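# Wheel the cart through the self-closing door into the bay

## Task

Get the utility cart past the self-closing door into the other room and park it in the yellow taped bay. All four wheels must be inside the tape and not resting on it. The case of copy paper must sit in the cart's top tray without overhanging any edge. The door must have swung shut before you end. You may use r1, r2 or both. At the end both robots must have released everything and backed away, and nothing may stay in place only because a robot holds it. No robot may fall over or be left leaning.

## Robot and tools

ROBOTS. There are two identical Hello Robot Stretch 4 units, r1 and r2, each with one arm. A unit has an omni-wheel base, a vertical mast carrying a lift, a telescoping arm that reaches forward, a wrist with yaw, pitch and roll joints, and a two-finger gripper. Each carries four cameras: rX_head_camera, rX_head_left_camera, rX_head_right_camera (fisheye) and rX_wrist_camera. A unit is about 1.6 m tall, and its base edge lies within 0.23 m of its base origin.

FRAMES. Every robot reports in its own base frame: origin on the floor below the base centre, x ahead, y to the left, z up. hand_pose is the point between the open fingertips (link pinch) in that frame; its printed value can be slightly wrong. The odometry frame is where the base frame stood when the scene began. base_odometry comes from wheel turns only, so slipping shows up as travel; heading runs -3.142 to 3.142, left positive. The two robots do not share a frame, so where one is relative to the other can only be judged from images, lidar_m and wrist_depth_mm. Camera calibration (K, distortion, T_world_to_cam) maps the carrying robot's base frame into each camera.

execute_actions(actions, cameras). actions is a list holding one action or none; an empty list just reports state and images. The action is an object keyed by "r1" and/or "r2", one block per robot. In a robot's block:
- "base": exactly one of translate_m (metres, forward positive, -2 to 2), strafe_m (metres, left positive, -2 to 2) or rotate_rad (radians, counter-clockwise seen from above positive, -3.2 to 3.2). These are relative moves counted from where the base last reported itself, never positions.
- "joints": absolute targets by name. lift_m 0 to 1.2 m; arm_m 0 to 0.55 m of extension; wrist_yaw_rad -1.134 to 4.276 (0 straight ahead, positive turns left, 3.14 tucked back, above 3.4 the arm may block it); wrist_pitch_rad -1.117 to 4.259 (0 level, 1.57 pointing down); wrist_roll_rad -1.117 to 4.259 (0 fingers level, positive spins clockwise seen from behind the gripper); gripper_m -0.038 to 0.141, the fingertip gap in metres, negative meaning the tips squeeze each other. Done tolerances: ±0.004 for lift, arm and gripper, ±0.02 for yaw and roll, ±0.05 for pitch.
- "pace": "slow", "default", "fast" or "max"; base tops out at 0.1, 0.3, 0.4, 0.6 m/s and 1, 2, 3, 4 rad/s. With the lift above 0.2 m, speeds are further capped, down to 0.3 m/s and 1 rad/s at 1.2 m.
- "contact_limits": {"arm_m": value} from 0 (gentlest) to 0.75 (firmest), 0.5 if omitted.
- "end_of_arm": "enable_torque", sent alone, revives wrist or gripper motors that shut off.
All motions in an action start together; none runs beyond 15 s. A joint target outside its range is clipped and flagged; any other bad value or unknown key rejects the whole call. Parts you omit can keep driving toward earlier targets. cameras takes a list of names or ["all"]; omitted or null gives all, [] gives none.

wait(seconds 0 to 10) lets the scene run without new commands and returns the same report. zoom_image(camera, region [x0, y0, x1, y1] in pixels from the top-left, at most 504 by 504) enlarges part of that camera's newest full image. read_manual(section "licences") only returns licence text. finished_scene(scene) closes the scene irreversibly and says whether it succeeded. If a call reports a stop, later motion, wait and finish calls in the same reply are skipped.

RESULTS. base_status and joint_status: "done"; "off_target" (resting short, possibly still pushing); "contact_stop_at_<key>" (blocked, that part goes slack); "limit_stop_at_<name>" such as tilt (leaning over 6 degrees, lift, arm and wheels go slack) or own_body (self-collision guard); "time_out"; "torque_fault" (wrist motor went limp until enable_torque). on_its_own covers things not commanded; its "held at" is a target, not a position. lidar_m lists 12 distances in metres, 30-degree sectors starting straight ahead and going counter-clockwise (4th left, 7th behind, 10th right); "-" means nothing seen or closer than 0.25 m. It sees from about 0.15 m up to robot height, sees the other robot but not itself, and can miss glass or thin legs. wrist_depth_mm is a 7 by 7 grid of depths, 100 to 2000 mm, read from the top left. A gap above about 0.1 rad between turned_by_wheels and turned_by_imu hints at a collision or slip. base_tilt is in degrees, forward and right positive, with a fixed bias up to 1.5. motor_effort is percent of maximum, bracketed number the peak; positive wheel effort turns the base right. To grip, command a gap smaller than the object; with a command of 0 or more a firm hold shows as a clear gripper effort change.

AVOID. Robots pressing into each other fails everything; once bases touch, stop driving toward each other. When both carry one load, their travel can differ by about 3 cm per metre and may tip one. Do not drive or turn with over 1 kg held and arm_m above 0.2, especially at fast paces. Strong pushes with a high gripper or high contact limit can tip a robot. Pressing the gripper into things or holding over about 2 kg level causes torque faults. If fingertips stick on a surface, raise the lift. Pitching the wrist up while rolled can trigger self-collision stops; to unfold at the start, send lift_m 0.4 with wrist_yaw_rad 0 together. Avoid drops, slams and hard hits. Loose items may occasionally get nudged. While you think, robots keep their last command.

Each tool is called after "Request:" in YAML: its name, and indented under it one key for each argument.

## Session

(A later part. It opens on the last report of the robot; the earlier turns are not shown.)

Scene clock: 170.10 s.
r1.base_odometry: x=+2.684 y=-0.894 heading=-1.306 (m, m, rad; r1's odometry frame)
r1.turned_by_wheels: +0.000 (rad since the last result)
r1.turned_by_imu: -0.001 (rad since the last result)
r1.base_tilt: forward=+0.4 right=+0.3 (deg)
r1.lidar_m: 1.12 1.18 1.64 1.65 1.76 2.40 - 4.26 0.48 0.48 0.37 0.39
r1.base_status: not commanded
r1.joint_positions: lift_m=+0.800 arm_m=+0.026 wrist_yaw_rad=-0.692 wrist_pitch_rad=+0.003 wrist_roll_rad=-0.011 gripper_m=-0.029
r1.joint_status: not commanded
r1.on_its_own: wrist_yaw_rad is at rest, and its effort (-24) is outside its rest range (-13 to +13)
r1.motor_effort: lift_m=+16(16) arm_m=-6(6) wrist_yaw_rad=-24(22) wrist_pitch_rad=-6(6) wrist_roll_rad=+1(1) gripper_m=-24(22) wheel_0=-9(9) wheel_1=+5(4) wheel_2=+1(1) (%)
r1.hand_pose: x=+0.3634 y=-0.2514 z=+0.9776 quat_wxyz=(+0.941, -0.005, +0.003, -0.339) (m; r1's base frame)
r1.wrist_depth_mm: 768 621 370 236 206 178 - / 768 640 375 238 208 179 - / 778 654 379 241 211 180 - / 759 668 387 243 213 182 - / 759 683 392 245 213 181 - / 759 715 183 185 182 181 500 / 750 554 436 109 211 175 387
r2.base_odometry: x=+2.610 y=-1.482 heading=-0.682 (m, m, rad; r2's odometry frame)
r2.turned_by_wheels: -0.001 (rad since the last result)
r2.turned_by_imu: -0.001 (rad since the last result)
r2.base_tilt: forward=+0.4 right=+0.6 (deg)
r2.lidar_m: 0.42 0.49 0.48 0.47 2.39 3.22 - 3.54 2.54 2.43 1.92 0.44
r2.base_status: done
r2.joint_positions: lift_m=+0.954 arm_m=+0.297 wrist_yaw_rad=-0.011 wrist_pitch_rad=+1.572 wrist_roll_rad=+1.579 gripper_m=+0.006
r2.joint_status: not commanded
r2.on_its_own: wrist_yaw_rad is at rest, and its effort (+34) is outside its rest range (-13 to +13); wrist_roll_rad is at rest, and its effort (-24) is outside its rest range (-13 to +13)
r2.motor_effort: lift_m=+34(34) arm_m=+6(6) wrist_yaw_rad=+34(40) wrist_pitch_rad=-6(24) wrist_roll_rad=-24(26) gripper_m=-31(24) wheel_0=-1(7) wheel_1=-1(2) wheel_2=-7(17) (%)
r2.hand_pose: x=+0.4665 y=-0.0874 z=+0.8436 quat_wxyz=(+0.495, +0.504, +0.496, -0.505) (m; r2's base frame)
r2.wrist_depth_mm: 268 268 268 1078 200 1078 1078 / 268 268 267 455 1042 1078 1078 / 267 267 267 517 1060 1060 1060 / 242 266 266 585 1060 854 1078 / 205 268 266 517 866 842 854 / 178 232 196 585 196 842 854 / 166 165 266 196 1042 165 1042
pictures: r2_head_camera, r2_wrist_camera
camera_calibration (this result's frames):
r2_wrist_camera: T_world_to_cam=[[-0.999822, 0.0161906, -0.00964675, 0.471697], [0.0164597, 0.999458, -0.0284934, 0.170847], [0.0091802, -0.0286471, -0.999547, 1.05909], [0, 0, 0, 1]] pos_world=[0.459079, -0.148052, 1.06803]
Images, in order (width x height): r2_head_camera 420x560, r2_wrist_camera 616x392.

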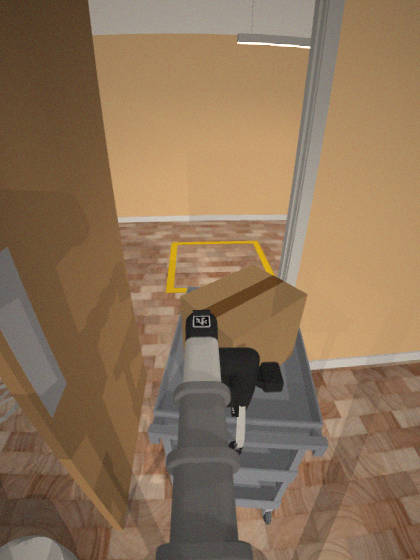

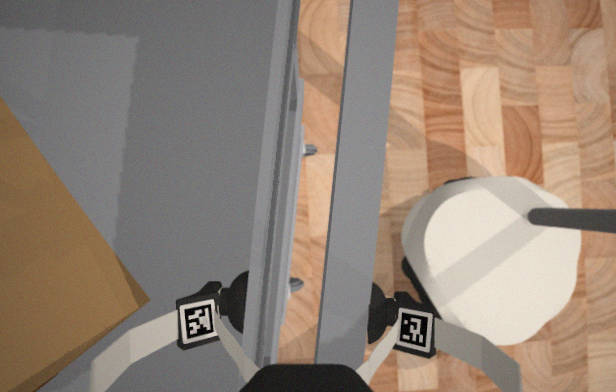

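Request:
execute_actions:
  actions:
    - {"r2":{"base":{"translate_m":-0.25},"pace":"slow"}}
  cameras: []

Request:
execute_actions:
  actions:
    - {"r2":{"base":{"translate_m":0.27},"pace":"slow"}}
  cameras: ["r2_head_camera","r2_wrist_camera"]

Scene clock: 174.50 s.
r1.base_odometry: x=+2.684 y=-0.894 heading=-1.306 (m, m, rad; r1's odometry frame)
r1.turned_by_wheels: +0.000 (rad since the last result)
r1.turned_by_imu: -0.002 (rad since the last result)
r1.base_tilt: forward=+0.4 right=+0.2 (deg)
r1.lidar_m: 1.12 1.18 1.66 1.65 1.75 2.40 - 0.61 0.58 0.51 0.37 0.39
r1.base_status: not commanded
r1.joint_positions: lift_m=+0.800 arm_m=+0.026 wrist_yaw_rad=-0.692 wrist_pitch_rad=+0.003 wrist_roll_rad=-0.011 gripper_m=-0.029
r1.joint_status: not commanded
r1.on_its_own: wrist_yaw_rad is at rest, and its effort (-24) is outside its rest range (-13 to +13)
r1.motor_effort: lift_m=+16(16) arm_m=-6(6) wrist_yaw_rad=-24(24) wrist_pitch_rad=-6(8) wrist_roll_rad=+0(2) gripper_m=-24(18) wheel_0=-9(9) wheel_1=+4(4) wheel_2=+1(1) (%)
r1.hand_pose: x=+0.3634 y=-0.2514 z=+0.9776 quat_wxyz=(+0.941, -0.005, +0.003, -0.339) (m; r1's base frame)
r1.wrist_depth_mm: 768 627 370 236 206 178 - / 778 634 373 238 208 179 - / 768 647 379 242 211 181 - / 759 661 387 244 212 182 389 / 768 683 389 245 213 181 389 / 759 715 184 184 182 181 397 / 759 549 436 109 211 176 362
r2.base_odometry: x=+2.416 y=-1.324 heading=-0.681 (m, m, rad; r2's odometry frame)
r2.turned_by_wheels: +0.001 (rad since the last result)
r2.turned_by_imu: +0.003 (rad since the last result)
r2.base_tilt: forward=+0.5 right=+0.7 (deg)
r2.lidar_m: 0.41 0.44 0.57 2.31 2.39 3.15 - 3.59 2.55 2.42 2.29 0.47
r2.base_status: done
r2.joint_positions: lift_m=+0.954 arm_m=+0.297 wrist_yaw_rad=+0.010 wrist_pitch_rad=+1.564 wrist_roll_rad=+1.564 gripper_m=+0.006
r2.joint_status: not commanded
r2.on_its_own: wrist_yaw_rad is at rest, and its effort (-27) is outside its rest range (-13 to +13); wrist_roll_rad is at rest, and its effort (+17) is outside its rest range (-13 to +13)
r2.motor_effort: lift_m=+35(35) arm_m=+5(6) wrist_yaw_rad=-27(34) wrist_pitch_rad=+19(36) wrist_roll_rad=+17(25) gripper_m=-30(32) wheel_0=+3(10) wheel_1=+0(7) wheel_2=+7(13) (%)
r2.hand_pose: x=+0.4708 y=-0.0874 z=+0.8436 quat_wxyz=(+0.506, +0.498, +0.502, -0.494) (m; r2's base frame)
r2.wrist_depth_mm: 268 267 267 197 1060 1060 1078 / 268 268 268 197 1060 1060 1060 / 267 267 267 521 1060 1060 1060 / 267 266 266 517 1060 842 1060 / 238 266 267 585 1025 842 854 / 200 258 197 276 196 831 842 / 173 157 265 196 1042 504 1060
pictures: none
No camera images: the call's "cameras" was empty. Leave "cameras" out to get every camera's image.

Scene clock: 178.50 s.
r1.base_odometry: x=+2.684 y=-0.894 heading=-1.306 (m, m, rad; r1's odometry frame)
r1.turned_by_wheels: +0.000 (rad since the last result)
r1.turned_by_imu: -0.002 (rad since the last result)
r1.base_tilt: forward=+0.3 right=+0.2 (deg)
r1.lidar_m: 1.12 1.20 1.67 1.65 1.74 2.40 - 4.23 0.48 0.47 0.36 0.39
r1.base_status: not commanded
r1.joint_positions: lift_m=+0.800 arm_m=+0.026 wrist_yaw_rad=-0.692 wrist_pitch_rad=+0.003 wrist_roll_rad=-0.011 gripper_m=-0.029
r1.joint_status: not commanded
r1.on_its_own: wrist_yaw_rad is at rest, and its effort (-23) is outside its rest range (-13 to +13)
r1.motor_effort: lift_m=+16(16) arm_m=-6(6) wrist_yaw_rad=-23(24) wrist_pitch_rad=-6(7) wrist_roll_rad=-1(0) gripper_m=-20(23) wheel_0=-9(9) wheel_1=+4(4) wheel_2=+1(1) (%)
r1.hand_pose: x=+0.3634 y=-0.2514 z=+0.9776 quat_wxyz=(+0.941, -0.005, +0.003, -0.339) (m; r1's base frame)
r1.wrist_depth_mm: 768 627 370 236 206 178 - / 768 634 375 238 208 179 459 / 759 647 379 242 210 181 - / 768 661 384 243 212 182 - / 768 683 394 244 213 181 - / 759 715 183 185 182 181 504 / 759 549 436 109 211 175 384
r2.base_odometry: x=+2.626 y=-1.494 heading=-0.681 (m, m, rad; r2's odometry frame)
r2.turned_by_wheels: +0.000 (rad since the last result)
r2.turned_by_imu: +0.000 (rad since the last result)
r2.base_tilt: forward=+0.1 right=+0.5 (deg)
r2.lidar_m: 0.42 0.47 0.48 0.46 2.39 3.19 - 3.56 2.55 2.42 1.87 0.43
r2.base_status: done
r2.joint_positions: lift_m=+0.954 arm_m=+0.297 wrist_yaw_rad=-0.008 wrist_pitch_rad=+1.573 wrist_roll_rad=+1.576 gripper_m=+0.006
r2.joint_status: not commanded
r2.on_its_own: wrist_yaw_rad is at rest, and its effort (+27) is outside its rest range (-13 to +13); wrist_roll_rad is at rest, and its effort (-17) is outside its rest range (-13 to +13)
r2.motor_effort: lift_m=+34(35) arm_m=+5(5) wrist_yaw_rad=+27(27) wrist_pitch_rad=-9(24) wrist_roll_rad=-17(18) gripper_m=-32(32) wheel_0=-2(10) wheel_1=+1(8) wheel_2=-6(4) (%)
r2.hand_pose: x=+0.4665 y=-0.0874 z=+0.8436 quat_wxyz=(+0.496, +0.503, +0.497, -0.504) (m; r2's base frame)
r2.wrist_depth_mm: 267 268 268 1078 1060 1078 1060 / 267 267 267 445 1060 1060 1078 / 267 266 267 585 1060 1060 1078 / 256 266 266 585 1060 842 1078 / 214 266 266 512 854 854 866 / 183 236 196 521 197 854 866 / 164 157 265 196 1042 508 1060
pictures: r2_head_camera, r2_wrist_camera
camera_calibration (this result's frames):
r2_wrist_camera: T_world_to_cam=[[-0.99991, 0.0102585, -0.00869119, 0.470485], [0.0105024, 0.999539, -0.0284908, 0.17363], [0.00839491, -0.0285795, -0.999556, 1.05942], [0, 0, 0, 1]] pos_world=[0.459725, -0.148099, 1.06799]
Images, in order (width x height): r2_head_camera 420x560, r2_wrist_camera 616x392.

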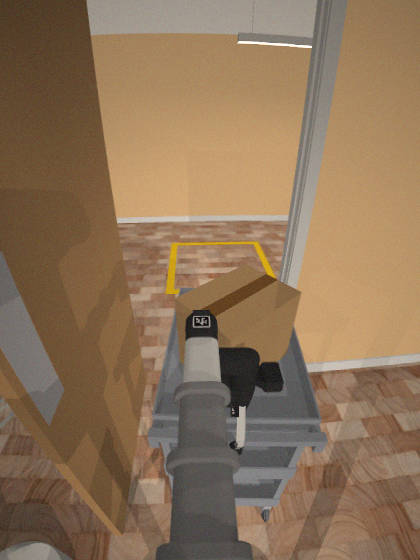

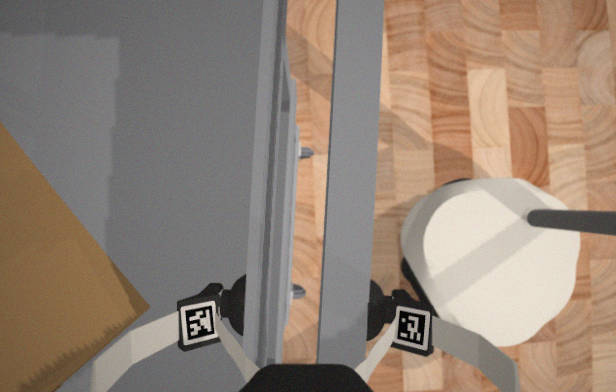

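Request:
execute_actions:
  actions:
    - {"r2":{"base":{"translate_m":0.3},"joints":{"wrist_roll_rad":1.53},"pace":"slow"}}
  cameras: ["r2_head_camera"]

Scene clock: 183.17 s.
r1.base_odometry: x=+2.684 y=-0.894 heading=-1.306 (m, m, rad; r1's odometry frame)
r1.turned_by_wheels: +0.000 (rad since the last result)
r1.turned_by_imu: -0.002 (rad since the last result)
r1.base_tilt: forward=+0.3 right=+0.2 (deg)
r1.lidar_m: 1.12 1.19 1.66 1.65 1.74 2.41 - 4.25 3.19 0.47 0.37 0.38
r1.base_status: not commanded
r1.joint_positions: lift_m=+0.800 arm_m=+0.026 wrist_yaw_rad=-0.692 wrist_pitch_rad=+0.003 wrist_roll_rad=-0.011 gripper_m=-0.029
r1.joint_status: not commanded
r1.on_its_own: wrist_yaw_rad is at rest, and its effort (-22) is outside its rest range (-13 to +13)
r1.motor_effort: lift_m=+16(16) arm_m=-6(6) wrist_yaw_rad=-22(24) wrist_pitch_rad=-7(6) wrist_roll_rad=+0(0) gripper_m=-19(23) wheel_0=-9(9) wheel_1=+5(5) wheel_2=+1(1) (%)
r1.hand_pose: x=+0.3634 y=-0.2514 z=+0.9776 quat_wxyz=(+0.941, -0.005, +0.003, -0.339) (m; r1's base frame)
r1.wrist_depth_mm: 759 627 370 235 206 178 462 / 759 634 375 238 208 179 - / 768 654 382 242 210 181 - / 768 668 384 243 212 182 - / 768 699 394 246 214 181 - / 759 715 184 185 182 181 - / 759 554 436 109 211 176 -
r2.base_odometry: x=+2.858 y=-1.683 heading=-0.682 (m, m, rad; r2's odometry frame)
r2.turned_by_wheels: -0.001 (rad since the last result)
r2.turned_by_imu: -0.003 (rad since the last result)
r2.base_tilt: forward=+0.4 right=+0.6 (deg)
r2.lidar_m: 0.44 0.48 0.37 0.41 0.50 3.21 - 3.58 2.54 2.41 1.43 0.45
r2.base_status: done
r2.joint_positions: lift_m=+0.954 arm_m=+0.297 wrist_yaw_rad=-0.012 wrist_pitch_rad=+1.571 wrist_roll_rad=+1.540 gripper_m=+0.006
r2.joint_status: all done
r2.on_its_own: wrist_yaw_rad is at rest, and its effort (+33) is outside its rest range (-13 to +13); wrist_roll_rad is at rest, and its effort (-28) is outside its rest range (-13 to +13)
r2.motor_effort: lift_m=+34(35) arm_m=+5(5) wrist_yaw_rad=+33(43) wrist_pitch_rad=-2(25) wrist_roll_rad=-28(29) gripper_m=-29(31) wheel_0=-3(5) wheel_1=-3(3) wheel_2=-6(13) (%)
r2.hand_pose: x=+0.4669 y=-0.0874 z=+0.8436 quat_wxyz=(+0.505, +0.495, +0.505, -0.495) (m; r2's base frame)
r2.wrist_depth_mm: 267 268 268 1078 198 1078 1078 / 268 270 268 564 1042 1078 1060 / 267 267 266 517 1060 1060 1060 / 237 267 267 591 1060 854 1060 / 203 266 266 517 866 842 842 / 176 238 197 585 197 842 842 / 164 217 266 197 1025 165 1042
pictures: r2_head_camera
Images, in order (width x height): r2_head_camera 420x560.

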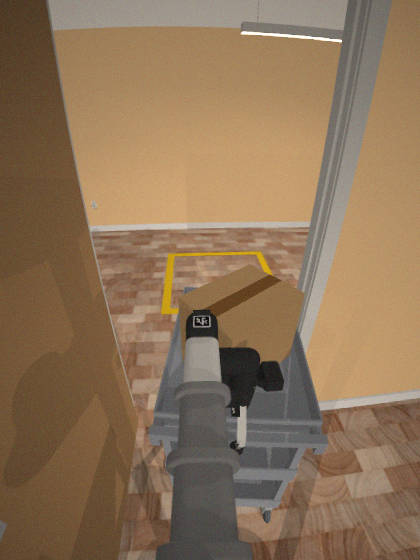

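Request:
execute_actions:
  actions:
    - {"r2":{"base":{"translate_m":0.6},"pace":"slow"}}
  cameras: ["r2_head_camera"]

Request:
execute_actions:
  actions:
    - {"r2":{"base":{"translate_m":0.7},"pace":"slow"}}
  cameras: ["r2_head_camera"]

Scene clock: 190.93 s.
r1.base_odometry: x=+2.684 y=-0.894 heading=-1.306 (m, m, rad; r1's odometry frame)
r1.turned_by_wheels: +0.000 (rad since the last result)
r1.turned_by_imu: -0.003 (rad since the last result)
r1.base_tilt: forward=+0.3 right=+0.2 (deg)
r1.lidar_m: 1.10 1.18 1.67 1.65 1.75 2.41 - 4.25 3.20 3.09 0.39 0.38
r1.base_status: not commanded
r1.joint_positions: lift_m=+0.800 arm_m=+0.026 wrist_yaw_rad=-0.692 wrist_pitch_rad=+0.003 wrist_roll_rad=-0.011 gripper_m=-0.029
r1.joint_status: not commanded
r1.on_its_own: wrist_yaw_rad is at rest, and its effort (-23) is outside its rest range (-13 to +13)
r1.motor_effort: lift_m=+16(16) arm_m=-6(6) wrist_yaw_rad=-23(22) wrist_pitch_rad=-7(7) wrist_roll_rad=-2(1) gripper_m=-21(21) wheel_0=-9(9) wheel_1=+5(5) wheel_2=+1(1) (%)
r1.hand_pose: x=+0.3634 y=-0.2514 z=+0.9776 quat_wxyz=(+0.941, -0.005, +0.003, -0.339) (m; r1's base frame)
r1.wrist_depth_mm: 768 627 370 236 206 178 - / 778 640 375 238 208 179 - / 759 647 379 242 210 181 - / 768 668 387 244 213 182 - / 768 683 392 245 214 181 - / 768 723 184 184 182 181 - / 759 554 436 109 211 176 -
r2.base_odometry: x=+3.324 y=-2.061 heading=-0.681 (m, m, rad; r2's odometry frame)
r2.turned_by_wheels: +0.001 (rad since the last result)
r2.turned_by_imu: +0.004 (rad since the last result)
r2.base_tilt: forward=+0.3 right=+0.7 (deg)
r2.lidar_m: 0.39 0.39 0.36 0.34 0.37 0.52 - 3.52 2.50 1.71 0.59 0.48
r2.base_status: done
r2.joint_positions: lift_m=+0.954 arm_m=+0.297 wrist_yaw_rad=+0.010 wrist_pitch_rad=+1.574 wrist_roll_rad=+1.519 gripper_m=+0.006
r2.joint_status: not commanded
r2.on_its_own: wrist_yaw_rad is at rest, and its effort (-29) is outside its rest range (-13 to +13); wrist_roll_rad is at rest, and its effort (+33) is outside its rest range (-13 to +13)
r2.motor_effort: lift_m=+35(34) arm_m=+5(5) wrist_yaw_rad=-29(39) wrist_pitch_rad=-11(22) wrist_roll_rad=+33(32) gripper_m=-34(29) wheel_0=+9(8) wheel_1=+5(6) wheel_2=+2(10) (%)
r2.hand_pose: x=+0.4679 y=-0.0874 z=+0.8436 quat_wxyz=(+0.515, +0.483, +0.516, -0.485) (m; r2's base frame)
r2.wrist_depth_mm: 267 268 267 198 1078 1060 1078 / 266 267 268 198 1042 1060 1060 / 268 267 266 198 1060 1060 1060 / 266 266 267 198 1042 866 1060 / 266 267 267 517 931 854 854 / 221 266 202 517 197 842 854 / 187 158 266 197 1060 854 1060
pictures: r2_head_camera
Images, in order (width x height): r2_head_camera 420x560.

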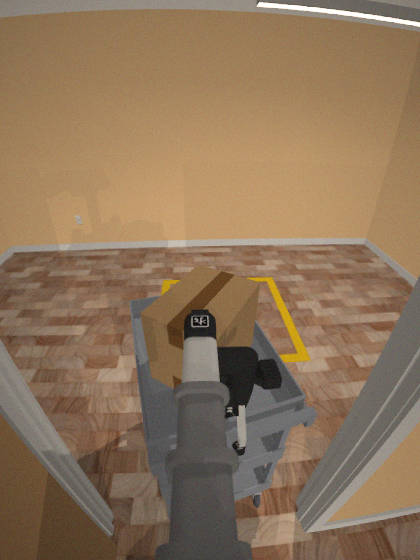

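Scene clock: 199.20 s.
r1.base_odometry: x=+2.684 y=-0.894 heading=-1.306 (m, m, rad; r1's odometry frame)
r1.turned_by_wheels: +0.000 (rad since the last result)
r1.turned_by_imu: -0.003 (rad since the last result)
r1.base_tilt: forward=+0.4 right=+0.2 (deg)
r1.lidar_m: 1.12 1.17 1.68 1.65 1.75 2.41 - 4.27 3.19 3.09 0.37 0.38
r1.base_status: not commanded
r1.joint_positions: lift_m=+0.800 arm_m=+0.026 wrist_yaw_rad=-0.692 wrist_pitch_rad=+0.003 wrist_roll_rad=-0.011 gripper_m=-0.029
r1.joint_status: not commanded
r1.on_its_own: wrist_yaw_rad is at rest, and its effort (-22) is outside its rest range (-13 to +13)
r1.motor_effort: lift_m=+16(16) arm_m=-6(6) wrist_yaw_rad=-22(24) wrist_pitch_rad=-7(6) wrist_roll_rad=-1(1) gripper_m=-20(21) wheel_0=-9(9) wheel_1=+4(4) wheel_2=+1(2) (%)
r1.hand_pose: x=+0.3634 y=-0.2514 z=+0.9776 quat_wxyz=(+0.941, -0.005, +0.003, -0.339) (m; r1's base frame)
r1.wrist_depth_mm: 768 627 370 236 206 178 - / 759 634 375 238 208 179 - / 759 654 382 242 211 181 - / 768 668 384 244 212 181 - / 759 683 392 245 213 181 - / 768 723 183 184 182 181 - / 759 549 436 109 211 176 -
r2.base_odometry: x=+3.869 y=-2.501 heading=-0.679 (m, m, rad; r2's odometry frame)
r2.turned_by_wheels: +0.002 (rad since the last result)
r2.turned_by_imu: +0.011 (rad since the last result)
r2.base_tilt: forward=+0.5 right=+0.8 (deg)
r2.lidar_m: 0.36 0.35 2.49 0.84 0.45 0.53 - 3.47 0.47 0.72 2.45 0.50
r2.base_status: done
r2.joint_positions: lift_m=+0.954 arm_m=+0.297 wrist_yaw_rad=+0.016 wrist_pitch_rad=+1.572 wrist_roll_rad=+1.514 gripper_m=+0.006
r2.joint_status: not commanded
r2.on_its_own: wrist_yaw_rad is at rest, and its effort (-45) is outside its rest range (-13 to +13); wrist_roll_rad is at rest, and its effort (+45) is outside its rest range (-13 to +13)
r2.motor_effort: lift_m=+34(35) arm_m=+5(5) wrist_yaw_rad=-45(45) wrist_pitch_rad=-5(27) wrist_roll_rad=+45(44) gripper_m=-34(34) wheel_0=+11(11) wheel_1=+6(8) wheel_2=+5(8) (%)
r2.hand_pose: x=+0.4690 y=-0.0874 z=+0.8436 quat_wxyz=(+0.517, +0.481, +0.518, -0.482) (m; r2's base frame)
r2.wrist_depth_mm: 236 250 199 1098 1078 1078 976 / 267 267 265 1060 1060 1060 976 / 268 268 260 1078 1060 1060 1060 / 266 268 267 198 1060 878 1078 / 267 267 267 198 1060 842 854 / 266 268 205 274 198 842 842 / 217 162 197 198 198 166 1078
pictures: r2_head_camera
Images, in order (width x height): r2_head_camera 420x560.

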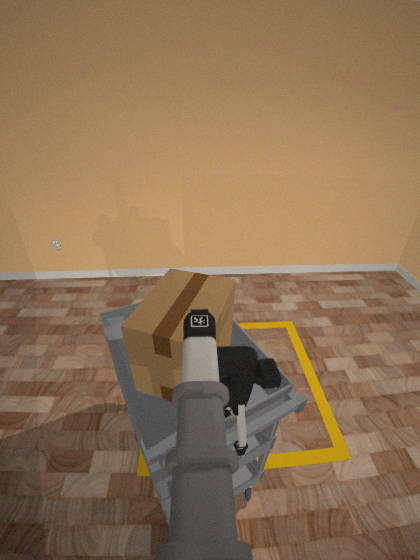

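Request:
execute_actions:
  actions:
    - {"r2":{"base":{"translate_m":-0.35},"joints":{"wrist_roll_rad":1.6},"pace":"slow"}}
  cameras: ["r2_head_camera"]

Request:
execute_actions:
  actions:
    - {"r2":{"base":{"translate_m":0.45},"pace":"slow"}}
  cameras: ["r2_head_camera"]

Scene clock: 204.83 s.
r1.base_odometry: x=+2.684 y=-0.894 heading=-1.306 (m, m, rad; r1's odometry frame)
r1.turned_by_wheels: +0.000 (rad since the last result)
r1.turned_by_imu: -0.002 (rad since the last result)
r1.base_tilt: forward=+0.4 right=+0.0 (deg)
r1.lidar_m: 1.12 1.19 1.64 1.66 1.73 2.40 - 4.22 3.19 3.09 0.37 0.38
r1.base_status: not commanded
r1.joint_positions: lift_m=+0.800 arm_m=+0.026 wrist_yaw_rad=-0.692 wrist_pitch_rad=+0.003 wrist_roll_rad=-0.011 gripper_m=-0.029
r1.joint_status: not commanded
r1.on_its_own: wrist_yaw_rad is at rest, and its effort (-22) is outside its rest range (-13 to +13)
r1.motor_effort: lift_m=+16(16) arm_m=-6(6) wrist_yaw_rad=-22(24) wrist_pitch_rad=-7(6) wrist_roll_rad=+0(1) gripper_m=-20(25) wheel_0=-9(9) wheel_1=+5(4) wheel_2=+1(1) (%)
r1.hand_pose: x=+0.3634 y=-0.2514 z=+0.9776 quat_wxyz=(+0.941, -0.005, +0.003, -0.339) (m; r1's base frame)
r1.wrist_depth_mm: 768 621 373 236 206 178 - / 759 634 375 239 208 179 - / 759 647 379 242 211 180 - / 768 668 384 244 211 182 - / 759 691 394 246 213 181 - / 768 715 183 185 182 181 - / 759 549 436 109 211 175 -
r2.base_odometry: x=+3.596 y=-2.282 heading=-0.680 (m, m, rad; r2's odometry frame)
r2.turned_by_wheels: +0.000 (rad since the last result)
r2.turned_by_imu: +0.002 (rad since the last result)
r2.base_tilt: forward=+0.3 right=+0.6 (deg)
r2.lidar_m: 0.44 0.47 0.42 0.36 0.37 0.53 - 3.49 2.47 0.43 0.46 0.44
r2.base_status: done
r2.joint_positions: lift_m=+0.954 arm_m=+0.297 wrist_yaw_rad=+0.000 wrist_pitch_rad=+1.565 wrist_roll_rad=+1.602 gripper_m=+0.006
r2.joint_status: all done
r2.motor_effort: lift_m=+34(35) arm_m=+5(5) wrist_yaw_rad=+0(58) wrist_pitch_rad=+16(27) wrist_roll_rad=-5(48) gripper_m=-30(37) wheel_0=-5(9) wheel_1=-2(8) wheel_2=+2(13) (%)
r2.hand_pose: x=+0.4697 y=-0.0874 z=+0.8436 quat_wxyz=(+0.494, +0.509, +0.491, -0.506) (m; r2's base frame)
r2.wrist_depth_mm: 268 268 268 1078 976 683 1078 / 267 267 268 488 1060 1060 1060 / 268 266 267 271 1060 1078 1060 / 267 266 267 278 1078 842 842 / 224 266 266 285 1008 842 854 / 190 246 196 517 196 842 854 / 167 158 264 196 1060 158 1042
pictures: r2_head_camera
Images, in order (width x height): r2_head_camera 420x560.

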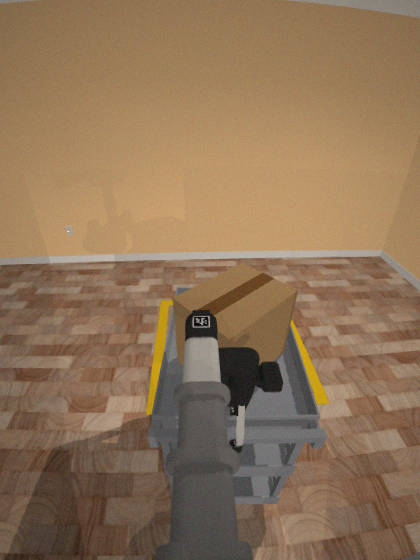

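Scene clock: 210.63 s.
r1.base_odometry: x=+2.684 y=-0.894 heading=-1.306 (m, m, rad; r1's odometry frame)
r1.turned_by_wheels: +0.000 (rad since the last result)
r1.turned_by_imu: -0.002 (rad since the last result)
r1.base_tilt: forward=+0.4 right=+0.2 (deg)
r1.lidar_m: 1.12 1.20 1.66 1.66 1.74 2.42 - 4.22 3.19 3.09 0.38 0.38
r1.base_status: not commanded
r1.joint_positions: lift_m=+0.800 arm_m=+0.026 wrist_yaw_rad=-0.692 wrist_pitch_rad=+0.003 wrist_roll_rad=-0.011 gripper_m=-0.029
r1.joint_status: not commanded
r1.on_its_own: wrist_yaw_rad is at rest, and its effort (-21) is outside its rest range (-13 to +13)
r1.motor_effort: lift_m=+16(16) arm_m=-6(6) wrist_yaw_rad=-21(23) wrist_pitch_rad=-6(6) wrist_roll_rad=+1(2) gripper_m=-19(22) wheel_0=-9(9) wheel_1=+5(5) wheel_2=+1(1) (%)
r1.hand_pose: x=+0.3634 y=-0.2514 z=+0.9776 quat_wxyz=(+0.941, -0.005, +0.003, -0.339) (m; r1's base frame)
r1.wrist_depth_mm: 778 627 370 236 206 178 - / 759 634 373 238 208 179 - / 778 647 379 242 211 181 - / 768 668 387 244 212 182 - / 768 691 394 245 214 181 - / 759 715 183 184 182 181 - / 759 554 433 109 211 176 -
r2.base_odometry: x=+3.946 y=-2.564 heading=-0.679 (m, m, rad; r2's odometry frame)
r2.turned_by_wheels: +0.001 (rad since the last result)
r2.turned_by_imu: +0.000 (rad since the last result)
r2.base_tilt: forward=+0.4 right=+0.6 (deg)
r2.lidar_m: 0.41 0.45 2.48 1.29 0.50 0.57 - 4.03 0.49 1.04 2.44 0.46
r2.base_status: done
r2.joint_positions: lift_m=+0.954 arm_m=+0.297 wrist_yaw_rad=+0.005 wrist_pitch_rad=+1.573 wrist_roll_rad=+1.593 gripper_m=+0.006
r2.joint_status: not commanded
r2.on_its_own: wrist_yaw_rad is at rest, and its effort (-15) is outside its rest range (-13 to +13); wrist_roll_rad is at rest, and its effort (+20) is outside its rest range (-13 to +13)
r2.motor_effort: lift_m=+35(35) arm_m=+5(5) wrist_yaw_rad=-15(36) wrist_pitch_rad=-8(26) wrist_roll_rad=+20(23) gripper_m=-32(28) wheel_0=+7(7) wheel_1=+4(5) wheel_2=-1(14) (%)
r2.hand_pose: x=+0.4678 y=-0.0874 z=+0.8436 quat_wxyz=(+0.495, +0.504, +0.496, -0.505) (m; r2's base frame)
r2.wrist_depth_mm: 266 268 267 198 1060 1060 1008 / 266 267 266 198 1060 1060 1078 / 266 265 266 580 1060 1078 1078 / 265 266 267 517 1078 854 1060 / 240 265 266 517 931 842 842 / 200 258 198 278 196 854 866 / 173 163 265 196 1060 854 1060
pictures: r2_head_camera
Images, in order (width x height): r2_head_camera 420x560.

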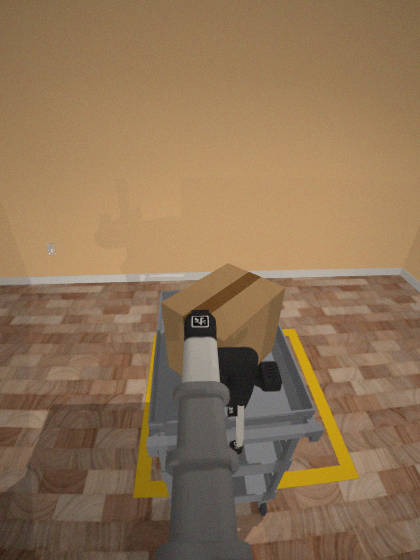

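Request:
execute_actions:
  actions:
    - {"r2":{"base":{"translate_m":0.36},"pace":"slow"},"r1":{"base":{"strafe_m":-0.27},"joints":{"arm_m":0.04},"pace":"slow"}}
  cameras: ["r2_head_camera"]

Request:
execute_actions:
  actions:
    - {"r2":{"joints":{"gripper_m":0.11},"pace":"slow"},"r1":{"base":{"strafe_m":-0.12},"joints":{"arm_m":0.075},"pace":"slow"}}
  cameras: []

Request:
execute_actions:
  actions:
    - {"r2":{"joints":{"lift_m":1.08}},"r1":{"base":{"strafe_m":-0.10},"joints":{"arm_m":0.115},"pace":"slow"}}
  cameras: []

Request:
execute_actions:
  actions:
    - {"r2":{"base":{"strafe_m":0.6},"joints":{"arm_m":0.03}},"r1":{"base":{"strafe_m":-0.135},"joints":{"arm_m":0.21},"pace":"slow"}}
  cameras: ["r2_head_camera","r1_head_camera"]

Scene clock: 216.83 s.
r1.base_odometry: x=+2.424 y=-0.965 heading=-1.306 (m, m, rad; r1's odometry frame)
r1.turned_by_wheels: +0.000 (rad since the last result)
r1.turned_by_imu: -0.004 (rad since the last result)
r1.base_tilt: forward=+0.3 right=+0.1 (deg)
r1.lidar_m: 0.73 1.17 1.64 1.92 2.03 2.84 - 3.88 2.93 2.82 0.42 0.39
r1.base_status: done
r1.joint_positions: lift_m=+0.800 arm_m=+0.039 wrist_yaw_rad=-0.694 wrist_pitch_rad=+0.003 wrist_roll_rad=-0.011 gripper_m=-0.029
r1.joint_status: all done
r1.on_its_own: wrist_yaw_rad is at rest, and its effort (-20) is outside its rest range (-13 to +13)
r1.motor_effort: lift_m=+16(16) arm_m=+3(7) wrist_yaw_rad=-20(26) wrist_pitch_rad=-6(7) wrist_roll_rad=+3(0) gripper_m=-18(22) wheel_0=+2(7) wheel_1=-2(9) wheel_2=+0(4) (%)
r1.hand_pose: x=+0.3762 y=-0.2517 z=+0.9776 quat_wxyz=(+0.940, -0.005, +0.003, -0.340) (m; r1's base frame)
r1.wrist_depth_mm: 433 349 289 235 217 - - / 439 351 291 236 220 - - / 442 355 294 236 222 - - / 449 359 296 238 223 - - / 452 362 298 240 224 - - / 462 364 184 184 181 - - / 469 338 312 109 221 1863 -
r2.base_odometry: x=+4.226 y=-2.790 heading=-0.677 (m, m, rad; r2's odometry frame)
r2.turned_by_wheels: +0.001 (rad since the last result)
r2.turned_by_imu: +0.006 (rad since the last result)
r2.base_tilt: forward=+0.3 right=+0.5 (deg)
r2.lidar_m: 0.38 0.40 2.50 2.39 0.98 0.77 1.10 0.76 0.91 2.31 2.45 0.48
r2.base_status: done
r2.joint_positions: lift_m=+0.954 arm_m=+0.297 wrist_yaw_rad=+0.012 wrist_pitch_rad=+1.574 wrist_roll_rad=+1.587 gripper_m=+0.006
r2.joint_status: not commanded
r2.on_its_own: wrist_yaw_rad is at rest, and its effort (-33) is outside its rest range (-13 to +13); wrist_roll_rad is at rest, and its effort (+37) is outside its rest range (-13 to +13)
r2.motor_effort: lift_m=+35(34) arm_m=+5(5) wrist_yaw_rad=-33(34) wrist_pitch_rad=-10(27) wrist_roll_rad=+37(37) gripper_m=-34(31) wheel_0=+9(10) wheel_1=+7(6) wheel_2=+3(8) (%)
r2.hand_pose: x=+0.4682 y=-0.0874 z=+0.8436 quat_wxyz=(+0.498, +0.500, +0.500, -0.502) (m; r2's base frame)
r2.wrist_depth_mm: 263 267 257 1060 1042 1060 1060 / 267 267 267 198 1078 1078 1078 / 267 267 267 198 1042 1078 1060 / 266 266 268 197 1078 842 1060 / 266 267 266 285 1025 854 842 / 231 266 203 276 197 842 866 / 193 156 266 198 621 508 1078
pictures: r2_head_camera
Images, in order (width x height): r2_head_camera 420x560.

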